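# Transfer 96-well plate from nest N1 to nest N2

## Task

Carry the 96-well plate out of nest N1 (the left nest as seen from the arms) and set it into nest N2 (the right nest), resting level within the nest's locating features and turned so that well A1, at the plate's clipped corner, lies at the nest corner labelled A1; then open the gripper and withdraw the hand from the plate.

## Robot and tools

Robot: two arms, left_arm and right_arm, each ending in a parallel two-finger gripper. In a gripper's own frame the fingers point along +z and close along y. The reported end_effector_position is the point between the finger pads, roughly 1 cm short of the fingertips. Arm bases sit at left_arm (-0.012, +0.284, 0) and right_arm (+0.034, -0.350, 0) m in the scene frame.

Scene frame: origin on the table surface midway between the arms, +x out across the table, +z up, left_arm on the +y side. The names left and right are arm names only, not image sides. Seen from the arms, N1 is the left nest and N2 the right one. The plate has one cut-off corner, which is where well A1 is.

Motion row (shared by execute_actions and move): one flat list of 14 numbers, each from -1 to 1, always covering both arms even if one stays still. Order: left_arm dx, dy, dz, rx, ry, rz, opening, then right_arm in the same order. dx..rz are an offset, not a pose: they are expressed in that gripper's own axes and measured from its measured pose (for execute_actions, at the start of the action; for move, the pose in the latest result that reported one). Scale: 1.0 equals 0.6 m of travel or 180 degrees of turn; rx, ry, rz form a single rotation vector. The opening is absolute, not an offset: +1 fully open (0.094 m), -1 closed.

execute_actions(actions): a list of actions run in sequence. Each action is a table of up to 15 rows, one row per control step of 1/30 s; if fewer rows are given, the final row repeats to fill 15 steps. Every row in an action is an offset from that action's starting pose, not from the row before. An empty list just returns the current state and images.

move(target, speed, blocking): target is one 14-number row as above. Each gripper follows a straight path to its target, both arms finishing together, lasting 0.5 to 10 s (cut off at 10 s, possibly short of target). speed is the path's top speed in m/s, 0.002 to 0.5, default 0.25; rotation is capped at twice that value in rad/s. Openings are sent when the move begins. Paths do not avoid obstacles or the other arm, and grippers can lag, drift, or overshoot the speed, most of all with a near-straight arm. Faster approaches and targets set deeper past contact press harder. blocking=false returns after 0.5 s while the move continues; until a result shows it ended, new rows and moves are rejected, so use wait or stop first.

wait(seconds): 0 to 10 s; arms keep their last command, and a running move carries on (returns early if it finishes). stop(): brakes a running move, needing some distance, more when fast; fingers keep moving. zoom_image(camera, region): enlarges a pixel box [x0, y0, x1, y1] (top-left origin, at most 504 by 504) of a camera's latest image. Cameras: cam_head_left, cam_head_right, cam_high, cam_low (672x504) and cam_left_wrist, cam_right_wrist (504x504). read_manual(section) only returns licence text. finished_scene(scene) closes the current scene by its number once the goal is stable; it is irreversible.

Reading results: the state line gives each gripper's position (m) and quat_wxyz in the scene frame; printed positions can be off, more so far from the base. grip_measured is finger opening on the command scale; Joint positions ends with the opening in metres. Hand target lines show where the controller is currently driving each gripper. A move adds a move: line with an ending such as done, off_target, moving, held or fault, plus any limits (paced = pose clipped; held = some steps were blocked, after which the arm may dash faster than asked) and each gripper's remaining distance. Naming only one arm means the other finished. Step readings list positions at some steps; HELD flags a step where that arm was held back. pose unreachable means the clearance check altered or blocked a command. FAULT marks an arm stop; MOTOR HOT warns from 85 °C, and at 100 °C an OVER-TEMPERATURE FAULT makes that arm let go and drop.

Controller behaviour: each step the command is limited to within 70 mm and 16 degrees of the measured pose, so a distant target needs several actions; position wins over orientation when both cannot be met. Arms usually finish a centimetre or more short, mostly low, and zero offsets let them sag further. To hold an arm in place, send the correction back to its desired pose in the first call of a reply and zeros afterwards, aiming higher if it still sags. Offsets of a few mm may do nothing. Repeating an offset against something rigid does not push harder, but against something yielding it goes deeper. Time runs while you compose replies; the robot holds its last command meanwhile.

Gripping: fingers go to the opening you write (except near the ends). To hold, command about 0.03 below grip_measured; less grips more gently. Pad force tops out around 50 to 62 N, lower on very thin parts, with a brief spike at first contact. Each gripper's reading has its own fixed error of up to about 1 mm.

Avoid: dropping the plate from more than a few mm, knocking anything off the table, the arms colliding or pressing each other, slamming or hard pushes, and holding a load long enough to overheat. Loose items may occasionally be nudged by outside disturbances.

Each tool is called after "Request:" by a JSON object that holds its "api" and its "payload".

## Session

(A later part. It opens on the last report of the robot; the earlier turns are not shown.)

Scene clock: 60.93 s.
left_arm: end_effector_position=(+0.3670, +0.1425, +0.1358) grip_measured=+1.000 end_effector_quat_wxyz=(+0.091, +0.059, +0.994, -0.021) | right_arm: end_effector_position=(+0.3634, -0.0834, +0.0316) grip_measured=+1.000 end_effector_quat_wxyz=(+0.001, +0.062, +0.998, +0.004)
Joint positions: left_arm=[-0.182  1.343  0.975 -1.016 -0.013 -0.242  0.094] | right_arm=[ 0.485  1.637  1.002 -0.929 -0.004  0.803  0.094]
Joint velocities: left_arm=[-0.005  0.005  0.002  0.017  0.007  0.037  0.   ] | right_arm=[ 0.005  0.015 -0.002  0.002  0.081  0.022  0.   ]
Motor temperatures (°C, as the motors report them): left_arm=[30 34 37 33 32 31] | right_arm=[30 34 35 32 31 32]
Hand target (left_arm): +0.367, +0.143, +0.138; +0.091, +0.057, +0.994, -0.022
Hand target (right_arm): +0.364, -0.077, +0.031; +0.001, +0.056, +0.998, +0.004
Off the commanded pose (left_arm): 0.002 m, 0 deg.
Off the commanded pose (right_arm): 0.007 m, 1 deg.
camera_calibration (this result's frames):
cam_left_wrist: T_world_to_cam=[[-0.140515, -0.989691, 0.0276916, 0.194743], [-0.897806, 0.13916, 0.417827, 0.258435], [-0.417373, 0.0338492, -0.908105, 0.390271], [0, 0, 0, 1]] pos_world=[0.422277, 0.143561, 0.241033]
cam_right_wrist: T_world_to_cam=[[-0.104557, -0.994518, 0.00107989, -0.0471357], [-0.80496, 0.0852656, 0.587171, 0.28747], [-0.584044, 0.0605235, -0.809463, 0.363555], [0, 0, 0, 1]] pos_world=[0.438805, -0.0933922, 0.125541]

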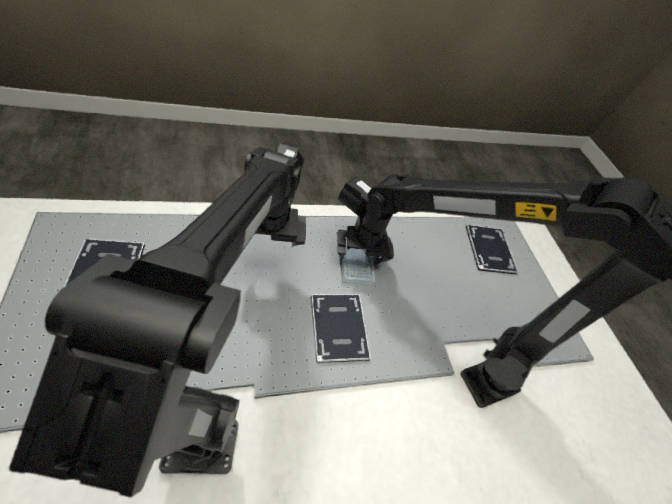

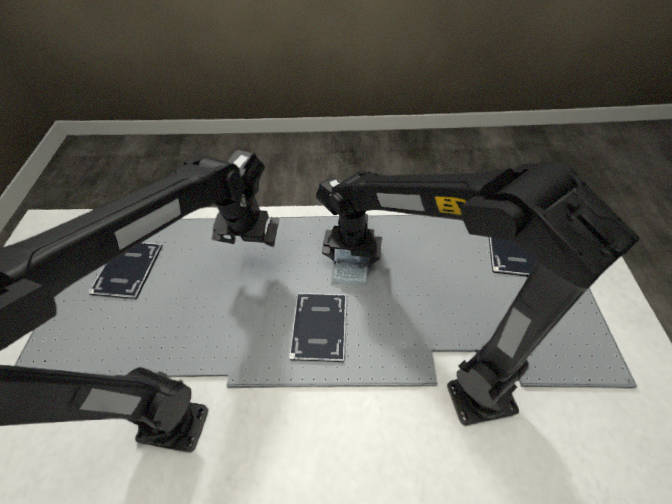

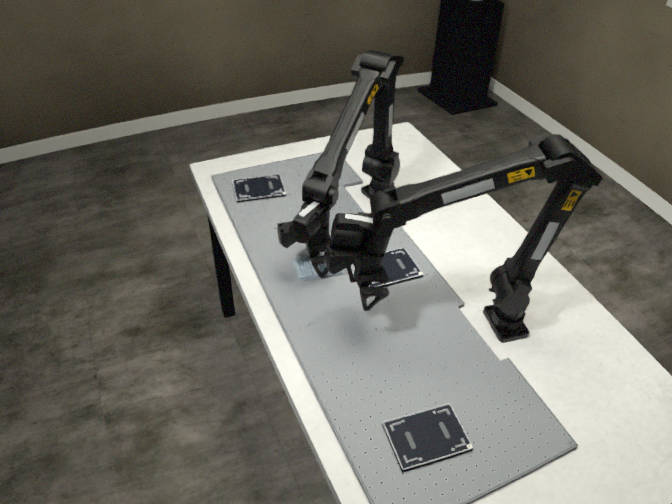

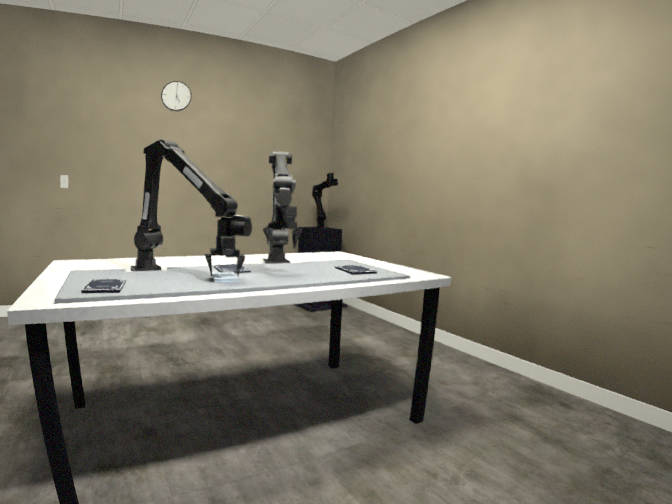

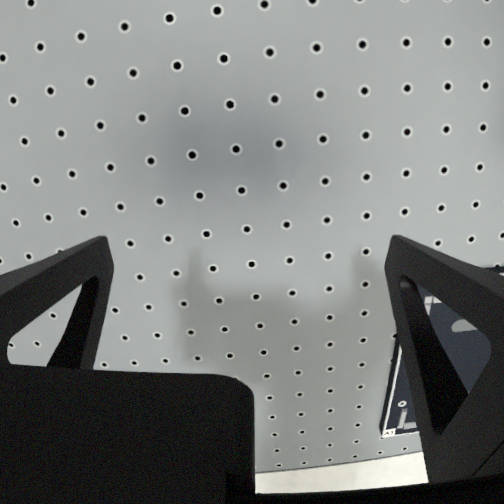

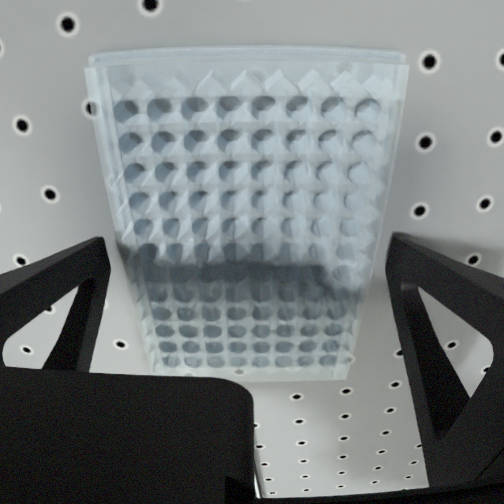

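Request:
{"api": "execute_actions", "payload": {"actions": []}}

Scene clock: 62.43 s.
left_arm: end_effector_position=(+0.3670, +0.1425, +0.1358) grip_measured=+1.000 end_effector_quat_wxyz=(+0.091, +0.059, +0.994, -0.021) | right_arm: end_effector_position=(+0.3634, -0.0834, +0.0316) grip_measured=+1.000 end_effector_quat_wxyz=(+0.001, +0.062, +0.998, +0.004)
Joint positions: left_arm=[-0.182  1.343  0.975 -1.016 -0.013 -0.242  0.094] | right_arm=[ 0.485  1.637  1.002 -0.929 -0.004  0.803  0.094]
Joint velocities: left_arm=[-0.015 -0.005 -0.007  0.007 -0.051 -0.007  0.   ] | right_arm=[-0.005  0.005  0.017 -0.007  0.022 -0.022  0.   ]
Motor temperatures (°C, as the motors report them): left_arm=[30 34 37 33 32 31] | right_arm=[30 34 35 32 31 32]
Hand target (left_arm): +0.367, +0.143, +0.138; +0.091, +0.057, +0.994, -0.022
Hand target (right_arm): +0.364, -0.077, +0.031; +0.001, +0.056, +0.998, +0.004
Off the commanded pose (left_arm): 0.002 m, 0 deg.
Off the commanded pose (right_arm): 0.007 m, 1 deg.
camera_calibration (this result's frames):
cam_left_wrist: T_world_to_cam=[[-0.140515, -0.989691, 0.0276916, 0.194743], [-0.897806, 0.13916, 0.417827, 0.258435], [-0.417373, 0.0338492, -0.908105, 0.390271], [0, 0, 0, 1]] pos_world=[0.422277, 0.143561, 0.241033]
cam_right_wrist: T_world_to_cam=[[-0.104557, -0.994518, 0.00107989, -0.0471357], [-0.80496, 0.0852656, 0.587171, 0.28747], [-0.584044, 0.0605235, -0.809463, 0.363555], [0, 0, 0, 1]] pos_world=[0.438805, -0.0933922, 0.125541]

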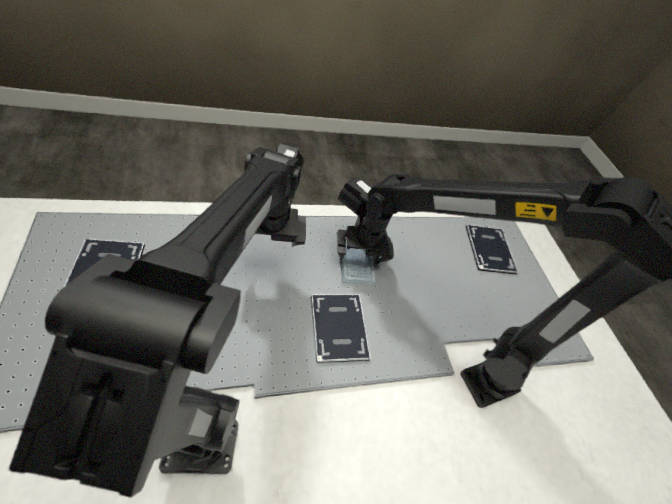

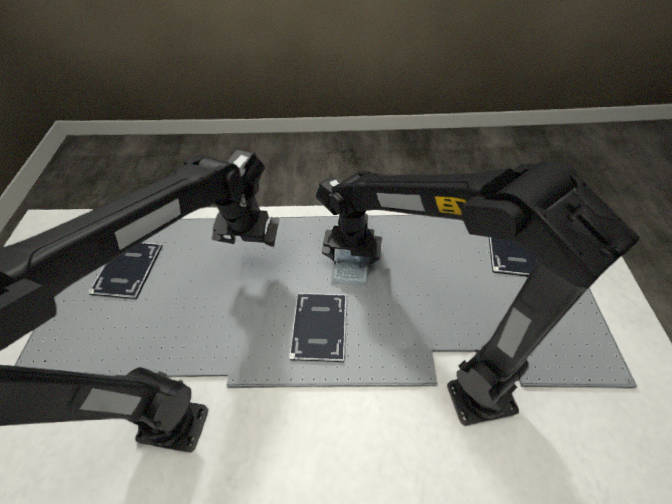

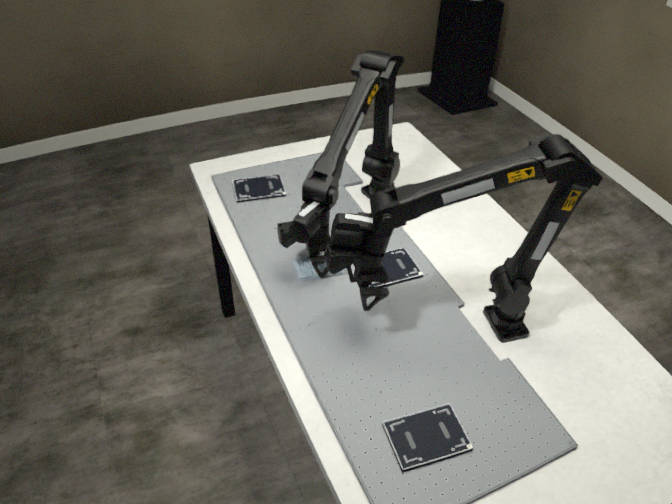

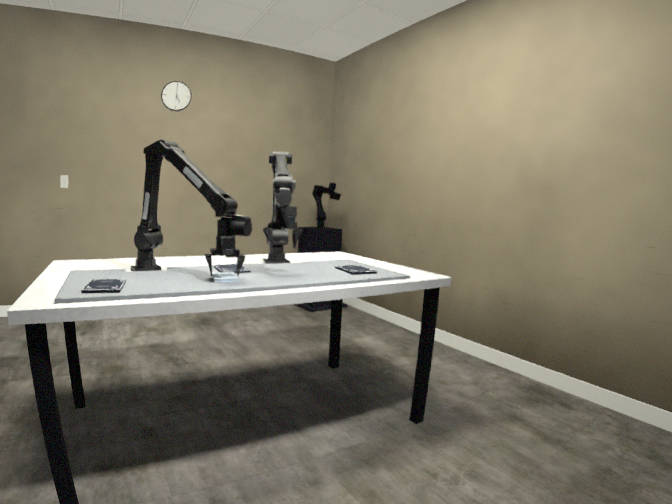

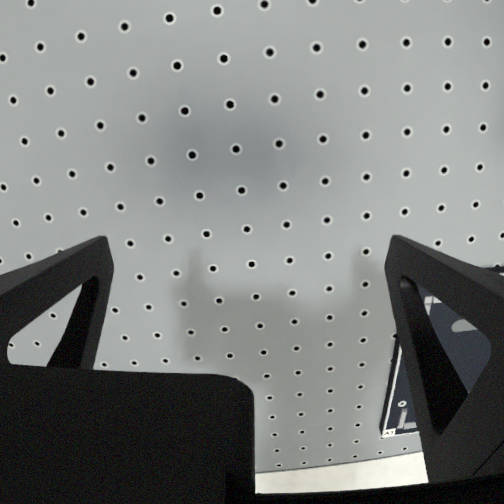

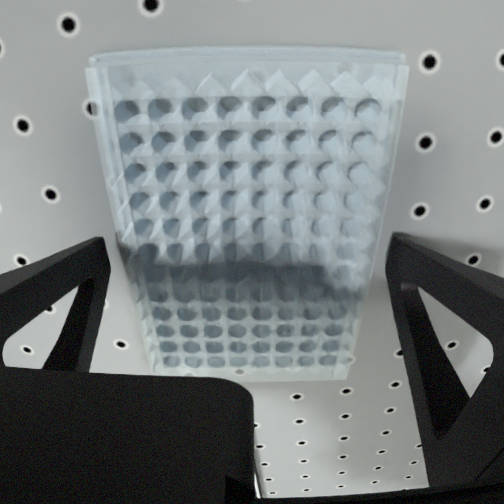

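Request:
{"api": "execute_actions", "payload": {"actions": [[[0,0,-0.003,0,0,0,1,-0.005,0.0052,0.002,0,0,0,0.98],[0,0,-0.003,0,0,0,1,-0.0049,0.005,0.003,0.0004,0.0004,0,0.96],[0,0,-0.003,0,0,0,1,-0.0048,0.0049,0.0038,0.0007,0.0007,0,0.94],[0,0,-0.003,0,0,0,1,-0.0047,0.0048,0.0046,0.001,0.001,0,0.92],[0,0,-0.003,0,0,0,1,-0.0046,0.0047,0.0054,0.0012,0.0012,0,0.9],[0,0,-0.003,0,0,0,1,-0.0045,0.0046,0.006,0.0014,0.0014,0,0.88],[0,0,-0.003,0,0,0,1,-0.0044,0.0045,0.0065,0.0016,0.00155,0,0.86],[0,0,-0.003,0,0,0,1,-0.0044,0.0045,0.0065,0.0016,0.00155,0,0.84]]]}}

Scene clock: 64.40 s.
left_arm: end_effector_position=(+0.3670, +0.1425, +0.1358) grip_measured=+1.000 end_effector_quat_wxyz=(+0.091, +0.059, +0.994, -0.021) | right_arm: end_effector_position=(+0.3634, -0.0834, +0.0316) grip_measured=+0.841 end_effector_quat_wxyz=(+0.001, +0.062, +0.998, +0.004)
Joint positions: left_arm=[-0.182  1.343  0.975 -1.016 -0.013 -0.242  0.094] | right_arm=[ 0.485  1.637  1.002 -0.929 -0.004  0.803  0.087]
Joint velocities: left_arm=[ 0.005  0.015 -0.007 -0.007  0.007 -0.066  0.   ] | right_arm=[ 0.005  0.005 -0.002 -0.012  0.066  0.007  0.   ]
Motor temperatures (°C, as the motors report them): left_arm=[30 33 37 33 32 31] | right_arm=[30 34 35 32 31 32]
Hand target (left_arm): +0.367, +0.143, +0.138; +0.091, +0.059, +0.994, -0.021
Hand target (right_arm): +0.366, -0.081, +0.028; -0.001, +0.062, +0.998, +0.002
Off the commanded pose (left_arm): 0.002 m, 0 deg.
Off the commanded pose (right_arm): 0.005 m, 0 deg.
Step readings (end_effector_position):
0: left_arm (+0.3670, +0.1425, +0.1358) | right_arm (+0.3634, -0.0834, +0.0316)
1: left_arm (+0.3670, +0.1425, +0.1358) | right_arm (+0.3634, -0.0834, +0.0316)
2: left_arm (+0.3670, +0.1425, +0.1358) | right_arm (+0.3634, -0.0834, +0.0316)
4: left_arm (+0.3670, +0.1425, +0.1358) | right_arm (+0.3634, -0.0834, +0.0316)
8: left_arm (+0.3670, +0.1425, +0.1358) | right_arm (+0.3634, -0.0834, +0.0316)
15: end_effector_position above
camera_calibration (this result's frames):
cam_left_wrist: T_world_to_cam=[[-0.140515, -0.989691, 0.0276916, 0.194743], [-0.897806, 0.13916, 0.417827, 0.258435], [-0.417373, 0.0338492, -0.908105, 0.390271], [0, 0, 0, 1]] pos_world=[0.422277, 0.143561, 0.241033]
cam_right_wrist: T_world_to_cam=[[-0.104557, -0.994518, 0.00107989, -0.0471357], [-0.80496, 0.0852656, 0.587171, 0.28747], [-0.584044, 0.0605235, -0.809463, 0.363555], [0, 0, 0, 1]] pos_world=[0.438805, -0.0933922, 0.125541]

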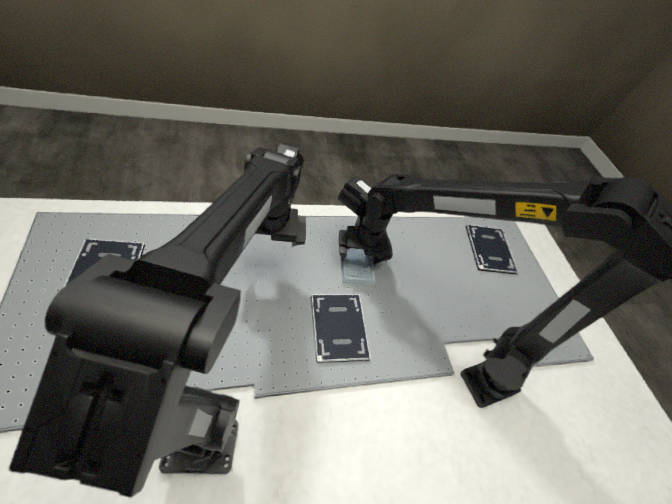

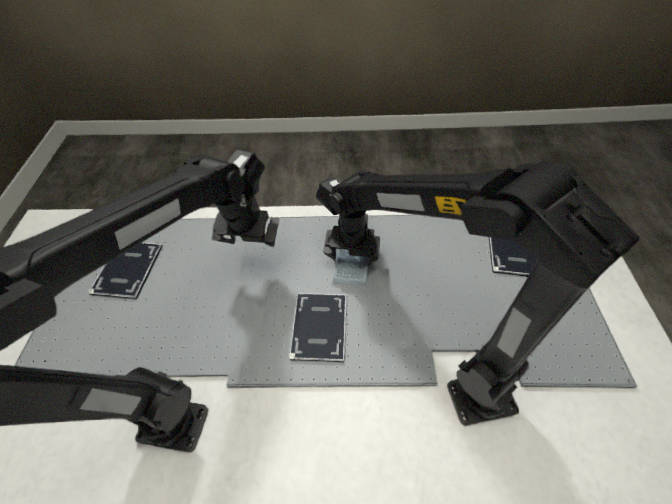

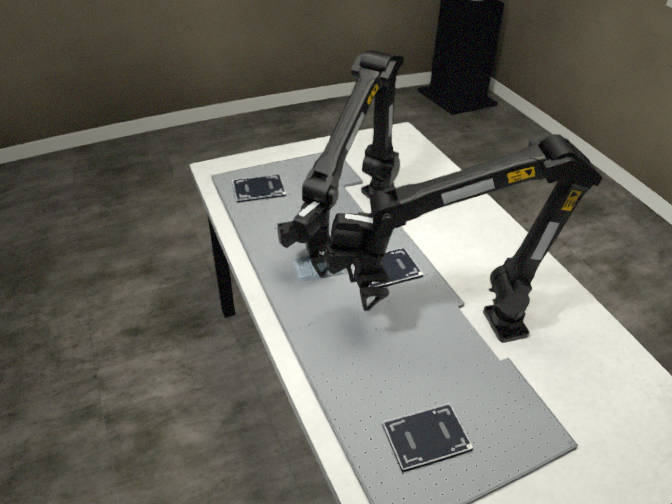

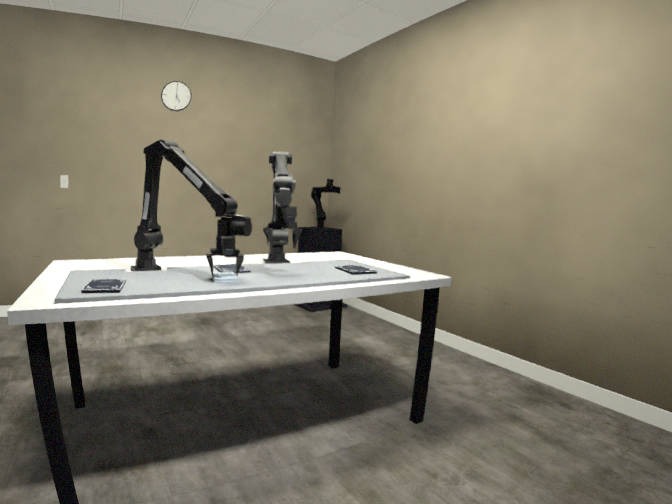

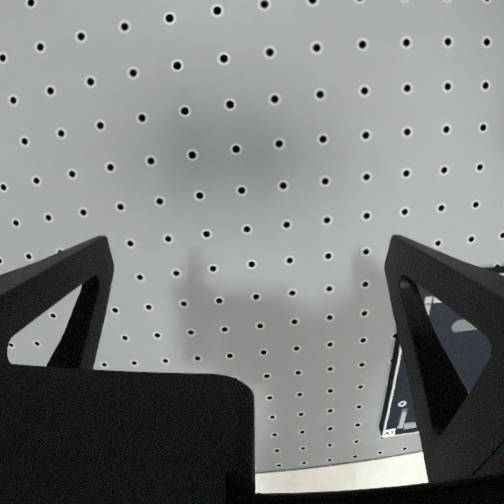

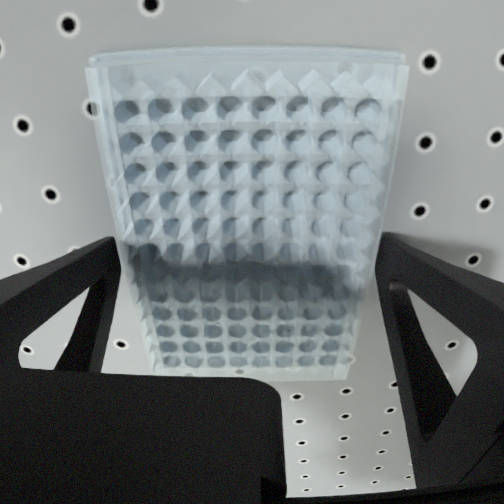

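Request:
{"api": "execute_actions", "payload": {"actions": [[[0,0,-0.003,0,0,0,1,-0.0038,0.0039,0.0098,0.0027,0.0026,0,0.81],[0,0,-0.003,0,0,0,1,-0.00333,0.00337,0.0126,0.00366,0.00354,0,0.78],[0,0,-0.003,0,0,0,1,-0.00333,0.00337,0.0126,0.00366,0.00354,0,0.77],[0,0,-0.003,0,0,0,1,-0.00333,0.00337,0.0126,0.00366,0.00354,0,0.77],[0,0,-0.003,0,0,0,1,-0.0039,0.004,0.0092,0.0025,0.0024,0,0.77],[0,0,-0.003,0,0,0,1,-0.00448,0.00463,0.0059,0.00137,0.00133,0,0.77],[0,0,-0.003,0,0,0,1,-0.00448,0.00463,0.0059,0.00137,0.00133,0,0.77],[0,0,-0.003,0,0,0,1,-0.00448,0.00463,0.0059,0.00137,0.00133,0,0.76],[0,0,-0.003,0,0,0,1,-0.00448,0.00463,0.0059,0.00137,0.00133,0,0.75],[0,0,-0.003,0,0,0,1,-0.00448,0.00463,0.0059,0.00137,0.00133,0,0.74],[0,0,-0.003,0,0,0,1,-0.00448,0.00463,0.0059,0.00137,0.00133,0,0.725],[0,0,-0.003,0,0,0,1,-0.00448,0.00463,0.0059,0.00137,0.00133,0,0.71],[0,0,-0.003,0,0,0,1,-0.00448,0.00463,0.0059,0.00137,0.00133,0,0.7],[0,0,-0.003,0,0,0,1,-0.00448,0.00463,0.0059,0.00137,0.00133,0,0.69],[0,0,-0.003,0,0,0,1,-0.00448,0.00463,0.0059,0.00137,0.00133,0,0.675]]]}}

Scene clock: 66.13 s.
left_arm: end_effector_position=(+0.3670, +0.1425, +0.1358) grip_measured=+1.000 end_effector_quat_wxyz=(+0.091, +0.059, +0.994, -0.021) | right_arm: end_effector_position=(+0.3630, -0.0837, +0.0296) grip_measured=+0.695 end_effector_quat_wxyz=(-0.000, +0.062, +0.998, +0.002)
Joint positions: left_arm=[-0.182  1.343  0.975 -1.016 -0.013 -0.242  0.094] | right_arm=[ 0.485  1.642  1.002 -0.929 -0.004  0.803  0.08 ]
Joint velocities: left_arm=[-0.015  0.005  0.007 -0.017  0.051 -0.081  0.   ] | right_arm=[ 0.005 -0.015 -0.007  0.002  0.066 -0.051 -0.009]
Motor temperatures (°C, as the motors report them): left_arm=[30 33 37 33 32 31] | right_arm=[30 34 35 32 31 32]
Hand target (left_arm): +0.367, +0.143, +0.138; +0.091, +0.059, +0.994, -0.021
Hand target (right_arm): +0.366, -0.081, +0.028; -0.001, +0.062, +0.998, +0.002
Off the commanded pose (left_arm): 0.002 m, 0 deg.
Off the commanded pose (right_arm): 0.005 m, 0 deg.
Step readings (end_effector_position):
0: left_arm (+0.3670, +0.1425, +0.1358) | right_arm (+0.3634, -0.0834, +0.0316)
1: left_arm (+0.3670, +0.1425, +0.1358) | right_arm (+0.3634, -0.0834, +0.0315)
2: left_arm (+0.3670, +0.1425, +0.1358) | right_arm (+0.3633, -0.0835, +0.0313)
4: left_arm (+0.3670, +0.1425, +0.1358) | right_arm (+0.3631, -0.0836, +0.0302)
8: left_arm (+0.3670, +0.1425, +0.1358) | right_arm (+0.3630, -0.0837, +0.0296)
15: end_effector_position above
camera_calibration (this result's frames):
cam_left_wrist: T_world_to_cam=[[-0.140515, -0.989691, 0.0276916, 0.194743], [-0.897806, 0.13916, 0.417827, 0.258435], [-0.417373, 0.0338492, -0.908105, 0.390271], [0, 0, 0, 1]] pos_world=[0.422277, 0.143561, 0.241033]
cam_right_wrist: T_world_to_cam=[[-0.104546, -0.994509, 0.00458132, -0.0475904], [-0.802689, 0.0870991, 0.590004, 0.287601], [-0.587163, 0.0580052, -0.807387, 0.362596], [0, 0, 0, 1]] pos_world=[0.438782, -0.0934113, 0.123288]

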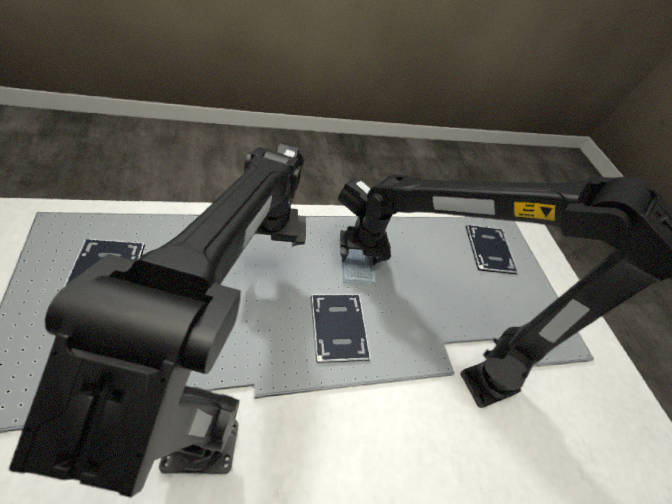

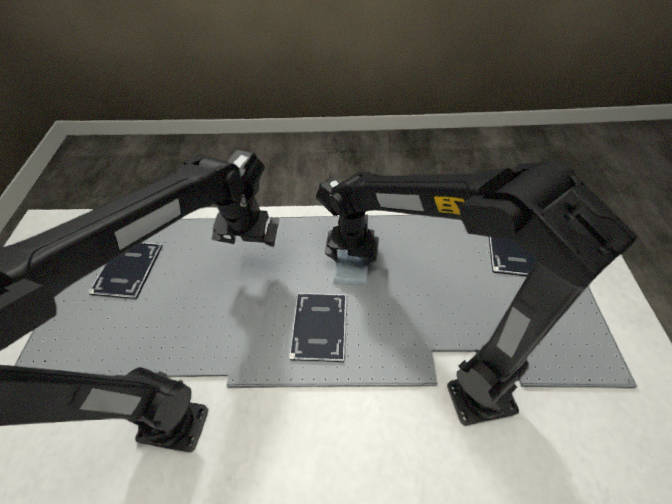

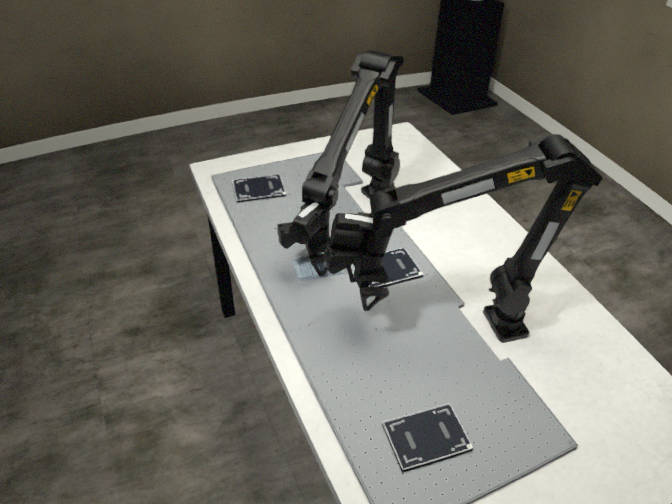

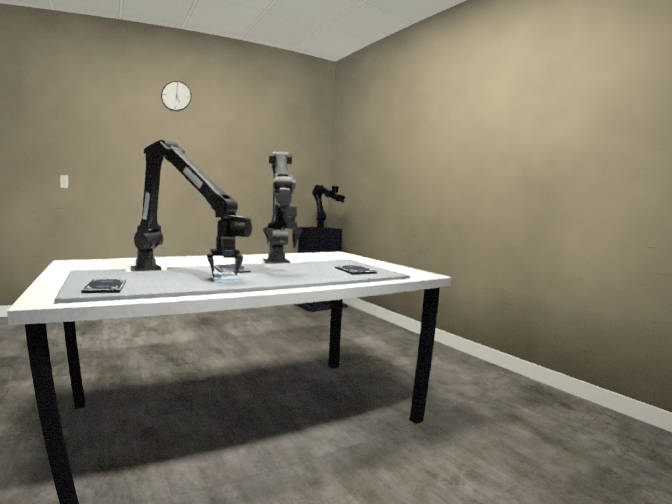

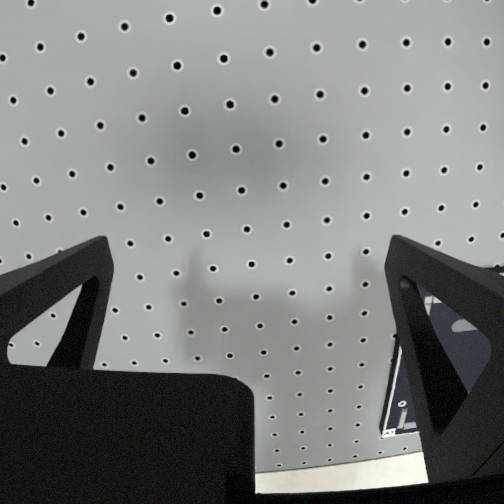

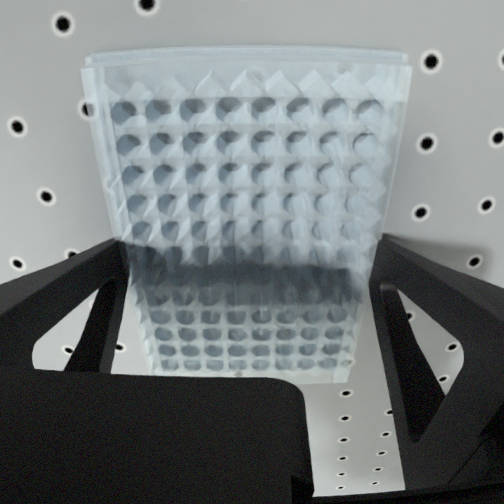

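Request:
{"api": "execute_actions", "payload": {"actions": []}}

Scene clock: 66.23 s.
left_arm: end_effector_position=(+0.3670, +0.1425, +0.1358) grip_measured=+1.000 end_effector_quat_wxyz=(+0.091, +0.059, +0.994, -0.021) | right_arm: end_effector_position=(+0.3630, -0.0837, +0.0296) grip_measured=+0.692 end_effector_quat_wxyz=(-0.000, +0.062, +0.998, +0.002)
Joint positions: left_arm=[-0.182  1.343  0.975 -1.016 -0.013 -0.242  0.094] | right_arm=[ 0.485  1.642  1.002 -0.929 -0.004  0.803  0.079]
Joint velocities: left_arm=[-0.005 -0.015  0.012 -0.017  0.007 -0.037  0.   ] | right_arm=[-0.005  0.005  0.027 -0.012  0.007 -0.022  0.   ]
Motor temperatures (°C, as the motors report them): left_arm=[30 33 37 33 32 31] | right_arm=[30 34 35 32 31 32]
Hand target (left_arm): +0.367, +0.143, +0.138; +0.091, +0.059, +0.994, -0.021
Hand target (right_arm): +0.366, -0.081, +0.028; -0.001, +0.062, +0.998, +0.002
Off the commanded pose (left_arm): 0.002 m, 0 deg.
Off the commanded pose (right_arm): 0.005 m, 0 deg.
camera_calibration (this result's frames):
cam_left_wrist: T_world_to_cam=[[-0.140515, -0.989691, 0.0276916, 0.194743], [-0.897806, 0.13916, 0.417827, 0.258435], [-0.417373, 0.0338492, -0.908105, 0.390271], [0, 0, 0, 1]] pos_world=[0.422277, 0.143561, 0.241033]
cam_right_wrist: T_world_to_cam=[[-0.104546, -0.994509, 0.00458132, -0.0475904], [-0.802689, 0.0870991, 0.590004, 0.287601], [-0.587163, 0.0580052, -0.807387, 0.362596], [0, 0, 0, 1]] pos_world=[0.438782, -0.0934113, 0.123288]

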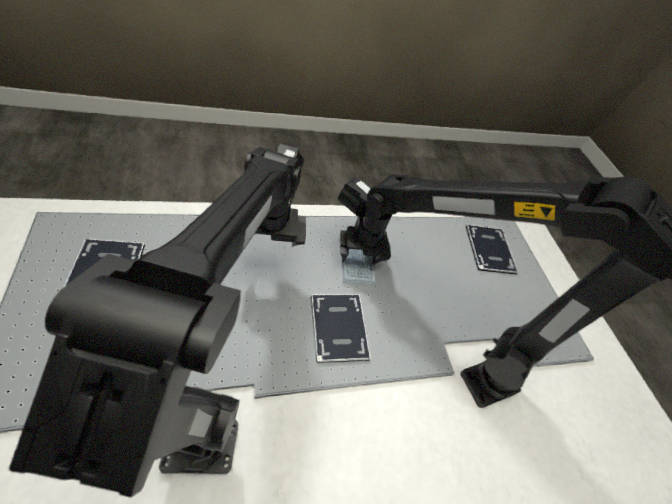

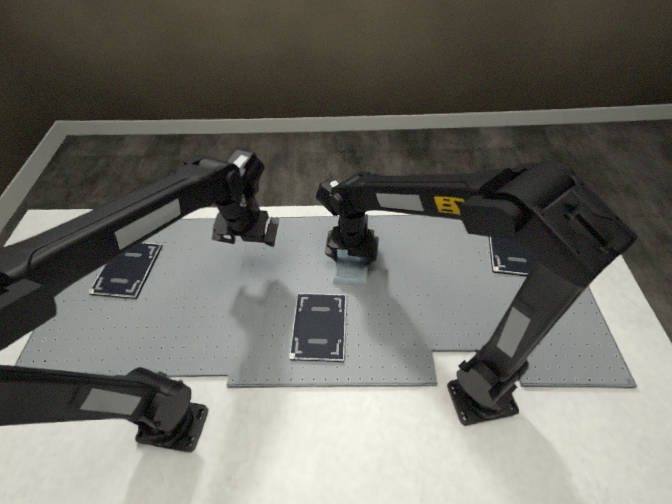

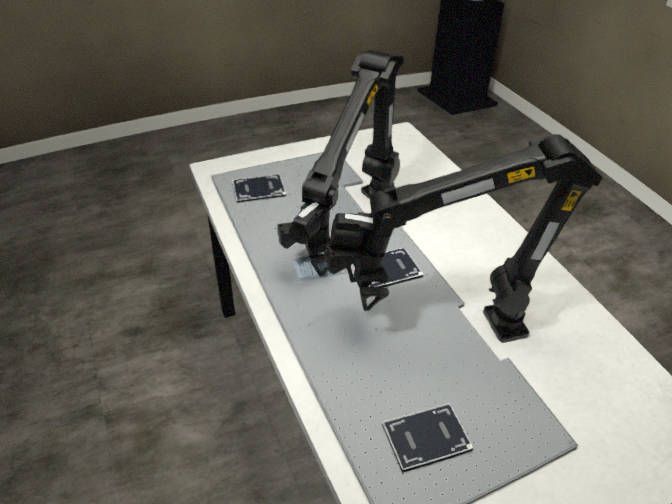

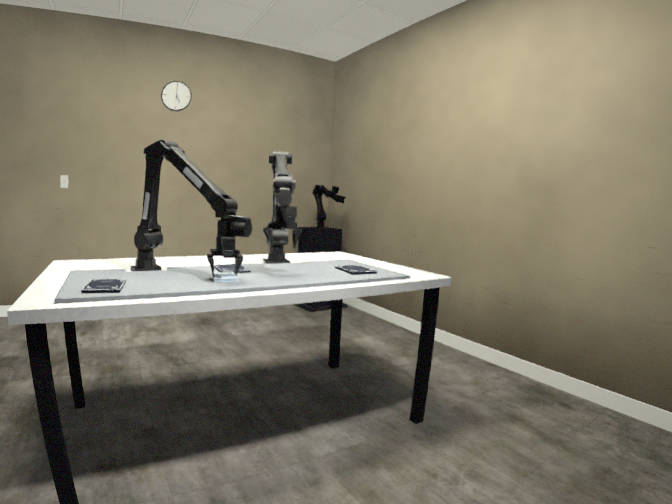

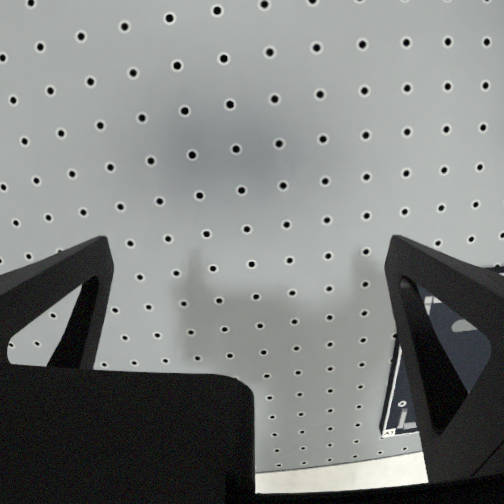

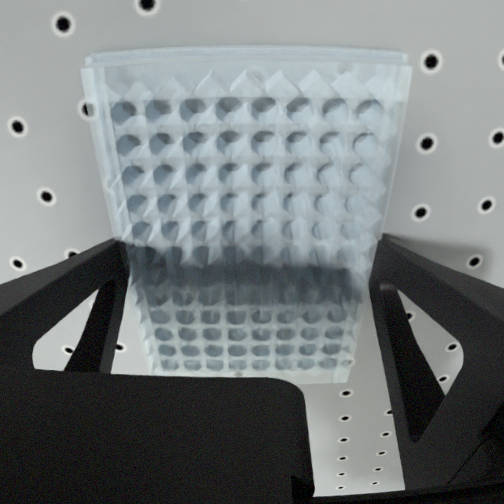

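Request:
{"api": "execute_actions", "payload": {"actions": [[[0,0,-0.003,0,0,0,1,-0.0066,0.0069,-0.0062,-0.0028,-0.0027,0,0.665],[0,0,-0.003,0,0,0,1,-0.007,0.0074,-0.013,-0.0046,-0.0044,0,0.66],[0,0,-0.003,0,0,0,1,-0.0076,0.008,-0.0215,-0.0069,-0.0066,0,0.66],[0,0,-0.003,0,0,0,1,-0.0082,0.0086,-0.0306,-0.0094,-0.009,0,0.66],[0,0,-0.003,0,0,0,1,-0.0088,0.0093,-0.0401,-0.0119,-0.0115,0,0.66],[0,0,-0.003,0,0,0,1,-0.00575,0.00377,-0.0498,-0.0136,-0.0132,0,0.66],[0,0,-0.003,0,0,0,1,-0.00535,-0.00385,-0.0588,-0.0151,-0.0149,0,0.66],[0,0,-0.003,0,0,0,1,-0.00804,-0.01307,-0.0661,-0.0162,-0.0163,0,0.66],[0,0,-0.003,0,0,0,1,-0.01396,-0.02375,-0.0713,-0.0168,-0.0175,0,0.66],[0,0,-0.003,0,0,0,1,-0.02299,-0.03605,-0.0748,-0.017,-0.0185,0,0.66],[0,0,-0.003,0,0,0,1,-0.03315,-0.05329,-0.0735,-0.0159,-0.0181,0,0.66],[0,0,-0.003,0,0,0,1,-0.04556,-0.07435,-0.0719,-0.0146,-0.0177,0,0.66],[0,0,-0.003,0,0,0,1,-0.05853,-0.09637,-0.0703,-0.0132,-0.0172,0,0.66],[0,0,-0.003,0,0,0,1,-0.07038,-0.11648,-0.0687,-0.0119,-0.0168,0,0.66],[0,0,-0.003,0,0,0,1,-0.07941,-0.1318,-0.0676,-0.0109,-0.0165,0,0.66]]]}}

Scene clock: 72.80 s.
left_arm: end_effector_position=(+0.3670, +0.1425, +0.1358) grip_measured=+1.000 end_effector_quat_wxyz=(+0.091, +0.059, +0.994, -0.021) | right_arm: end_effector_position=(+0.3866, -0.1262, +0.0772) grip_measured=+0.688 end_effector_quat_wxyz=(+0.039, +0.069, +0.996, +0.031)
Joint positions: left_arm=[-0.182  1.343  0.975 -1.016 -0.013 -0.242  0.094] | right_arm=[ 0.371  1.5    0.975 -0.946 -0.004  0.702  0.079]
Joint velocities: left_arm=[-0.005 -0.015 -0.007  0.007 -0.051  0.037  0.   ] | right_arm=[-1.05  -0.151 -0.066 -0.042 -0.051 -0.696 -0.001]
Motor temperatures (°C, as the motors report them): left_arm=[30 33 37 33 32 31] | right_arm=[30 34 35 32 31 32]
Hand target (left_arm): +0.367, +0.143, +0.138; +0.091, +0.059, +0.994, -0.021
Hand target (right_arm): +0.395, -0.164, +0.070; +0.027, +0.064, +0.997, +0.018
Off the commanded pose (left_arm): 0.002 m, 0 deg.
Off the commanded pose (right_arm): 0.045 m, 2 deg.
Step readings (end_effector_position):
0: left_arm (+0.3670, +0.1425, +0.1358) | right_arm (+0.3630, -0.0837, +0.0296)
1: left_arm (+0.3670, +0.1425, +0.1358) | right_arm (+0.3630, -0.0837, +0.0296)
2: left_arm (+0.3670, +0.1425, +0.1358) | right_arm (+0.3630, -0.0837, +0.0296)
4: left_arm (+0.3670, +0.1425, +0.1358) | right_arm (+0.3632, -0.0836, +0.0304)
8: left_arm (+0.3670, +0.1425, +0.1358) | right_arm (+0.3639, -0.0832, +0.0433)
15: end_effector_position above
camera_calibration (this result's frames):
cam_left_wrist: T_world_to_cam=[[-0.140515, -0.989691, 0.0276916, 0.194743], [-0.897806, 0.13916, 0.417827, 0.258435], [-0.417373, 0.0338492, -0.908105, 0.390271], [0, 0, 0, 1]] pos_world=[0.422277, 0.143561, 0.241033]
cam_right_wrist: T_world_to_cam=[[-0.116027, -0.991607, -0.0570373, -0.0779979], [-0.847743, 0.0689438, 0.525907, 0.302268], [-0.517561, 0.109373, -0.848627, 0.400115], [0, 0, 0, 1]] pos_world=[0.45428, -0.141944, 0.176134]

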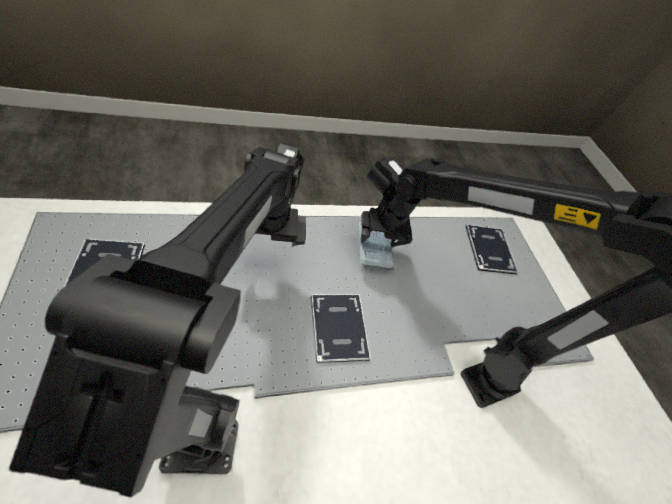

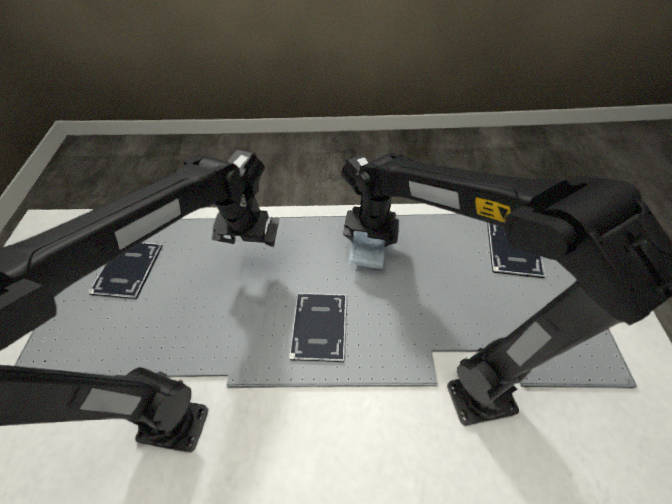

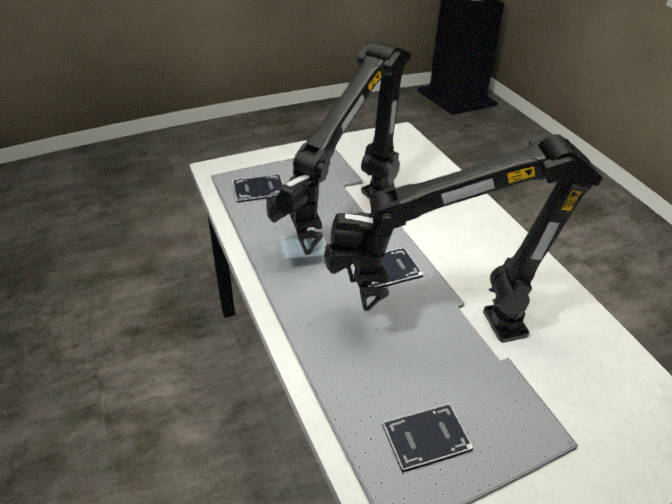

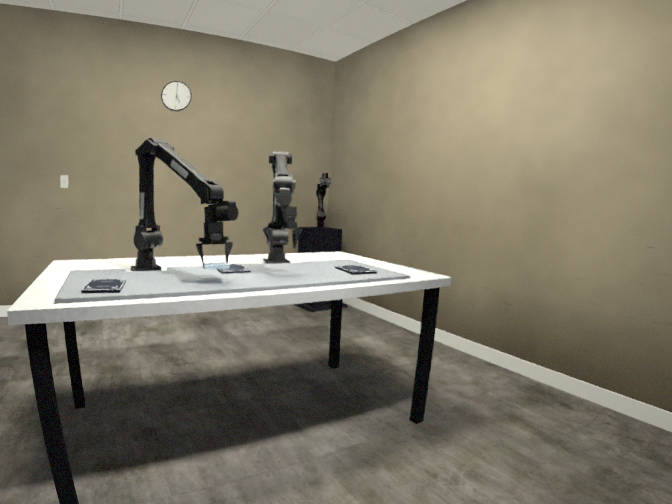

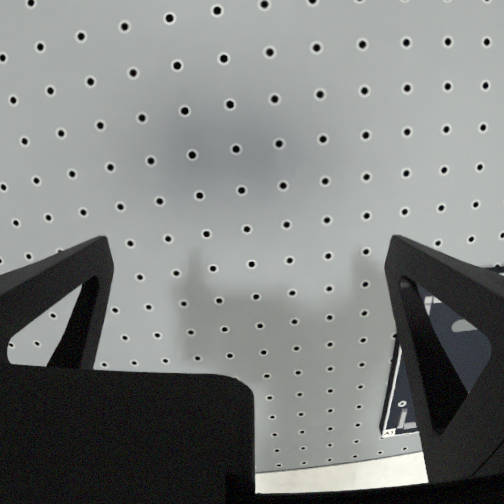

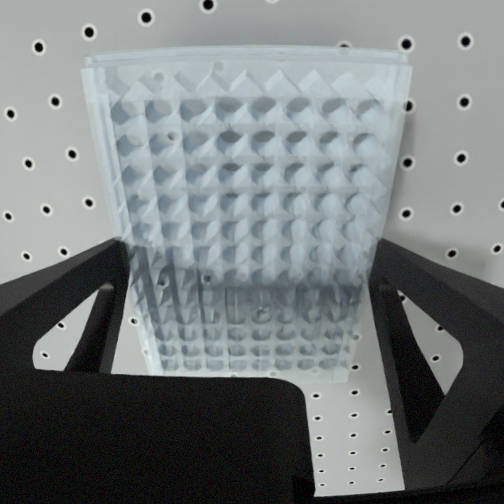

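Request:
{"api": "execute_actions", "payload": {"actions": []}}

Scene clock: 73.17 s.
left_arm: end_effector_position=(+0.3670, +0.1425, +0.1358) grip_measured=+1.000 end_effector_quat_wxyz=(+0.091, +0.059, +0.994, -0.021) | right_arm: end_effector_position=(+0.4000, -0.1669, +0.0726) grip_measured=+0.688 end_effector_quat_wxyz=(+0.034, +0.077, +0.996, +0.021)
Joint positions: left_arm=[-0.182  1.343  0.975 -1.016 -0.013 -0.242  0.094] | right_arm=[ 0.27   1.497  0.959 -0.953 -0.001  0.619  0.079]
Joint velocities: left_arm=[-0.005 -0.005 -0.017 -0.002 -0.007  0.081  0.   ] | right_arm=[ 0.083  0.024 -0.012 -0.012  0.037 -0.066  0.   ]
Motor temperatures (°C, as the motors report them): left_arm=[30 33 37 33 32 31] | right_arm=[30 34 35 32 31 32]
Hand target (left_arm): +0.367, +0.143, +0.138; +0.091, +0.059, +0.994, -0.021
Hand target (right_arm): +0.395, -0.164, +0.070; +0.027, +0.064, +0.997, +0.018
Off the commanded pose (left_arm): 0.002 m, 0 deg.
Off the commanded pose (right_arm): 0.003 m, 2 deg.
camera_calibration (this result's frames):
cam_left_wrist: T_world_to_cam=[[-0.140515, -0.989691, 0.0276916, 0.194743], [-0.897806, 0.13916, 0.417827, 0.258435], [-0.417373, 0.0338492, -0.908105, 0.390271], [0, 0, 0, 1]] pos_world=[0.422277, 0.143561, 0.241033]
cam_right_wrist: T_world_to_cam=[[-0.134552, -0.990202, -0.0373544, -0.110833], [-0.840295, 0.0940411, 0.53391, 0.319463], [-0.525166, 0.103228, -0.844716, 0.409353], [0, 0, 0, 1]] pos_world=[0.468509, -0.182046, 0.171082]

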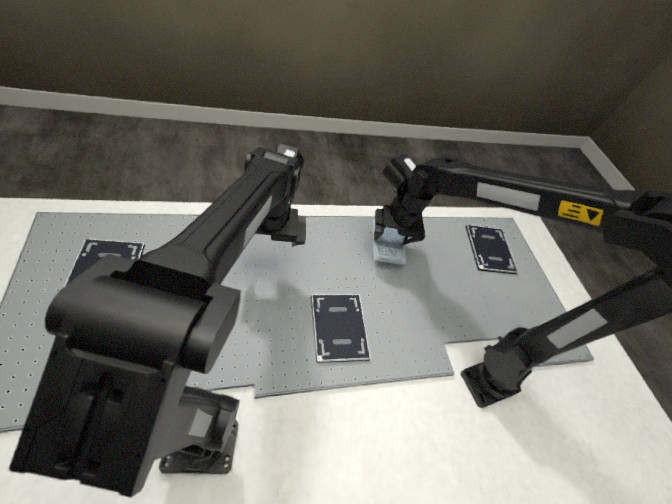

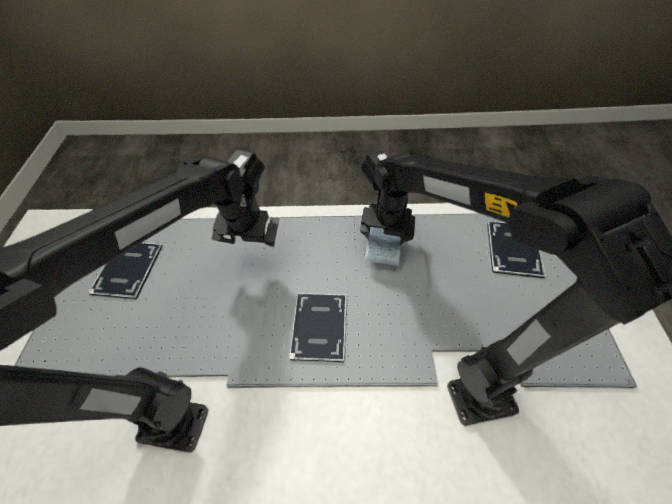

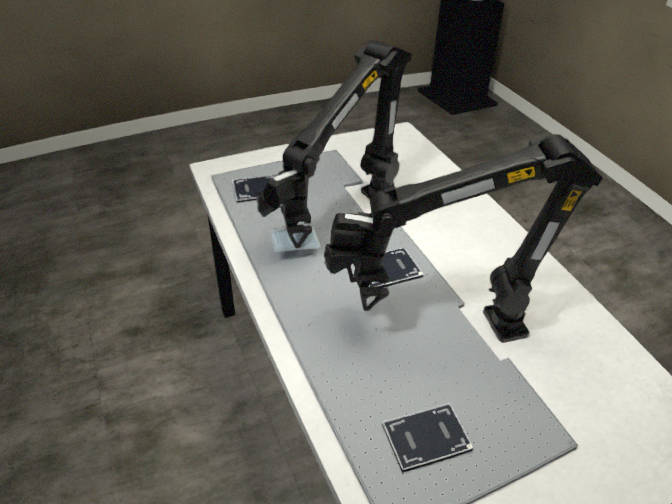

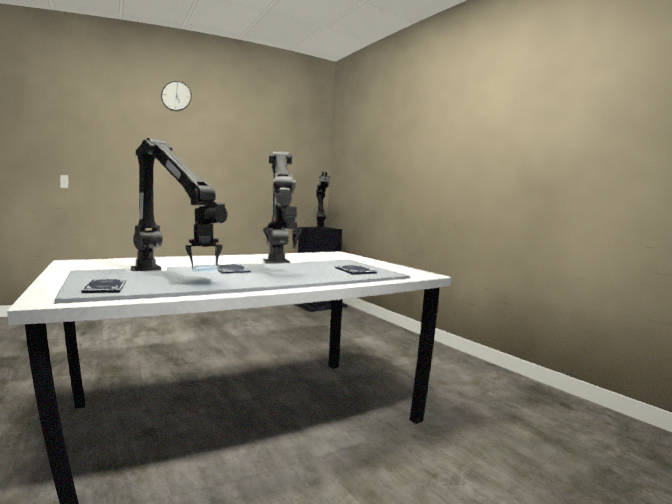

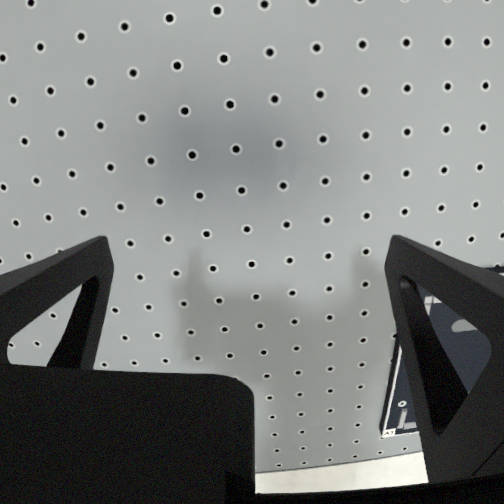

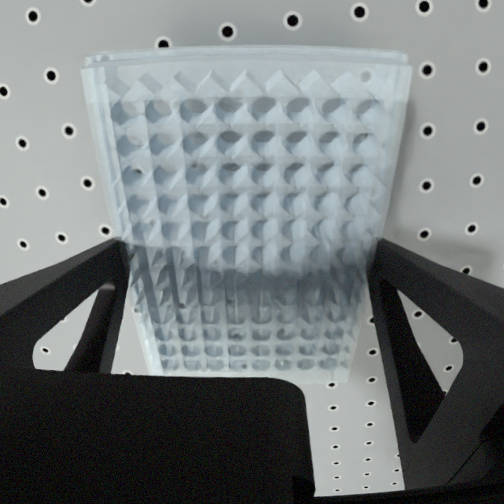

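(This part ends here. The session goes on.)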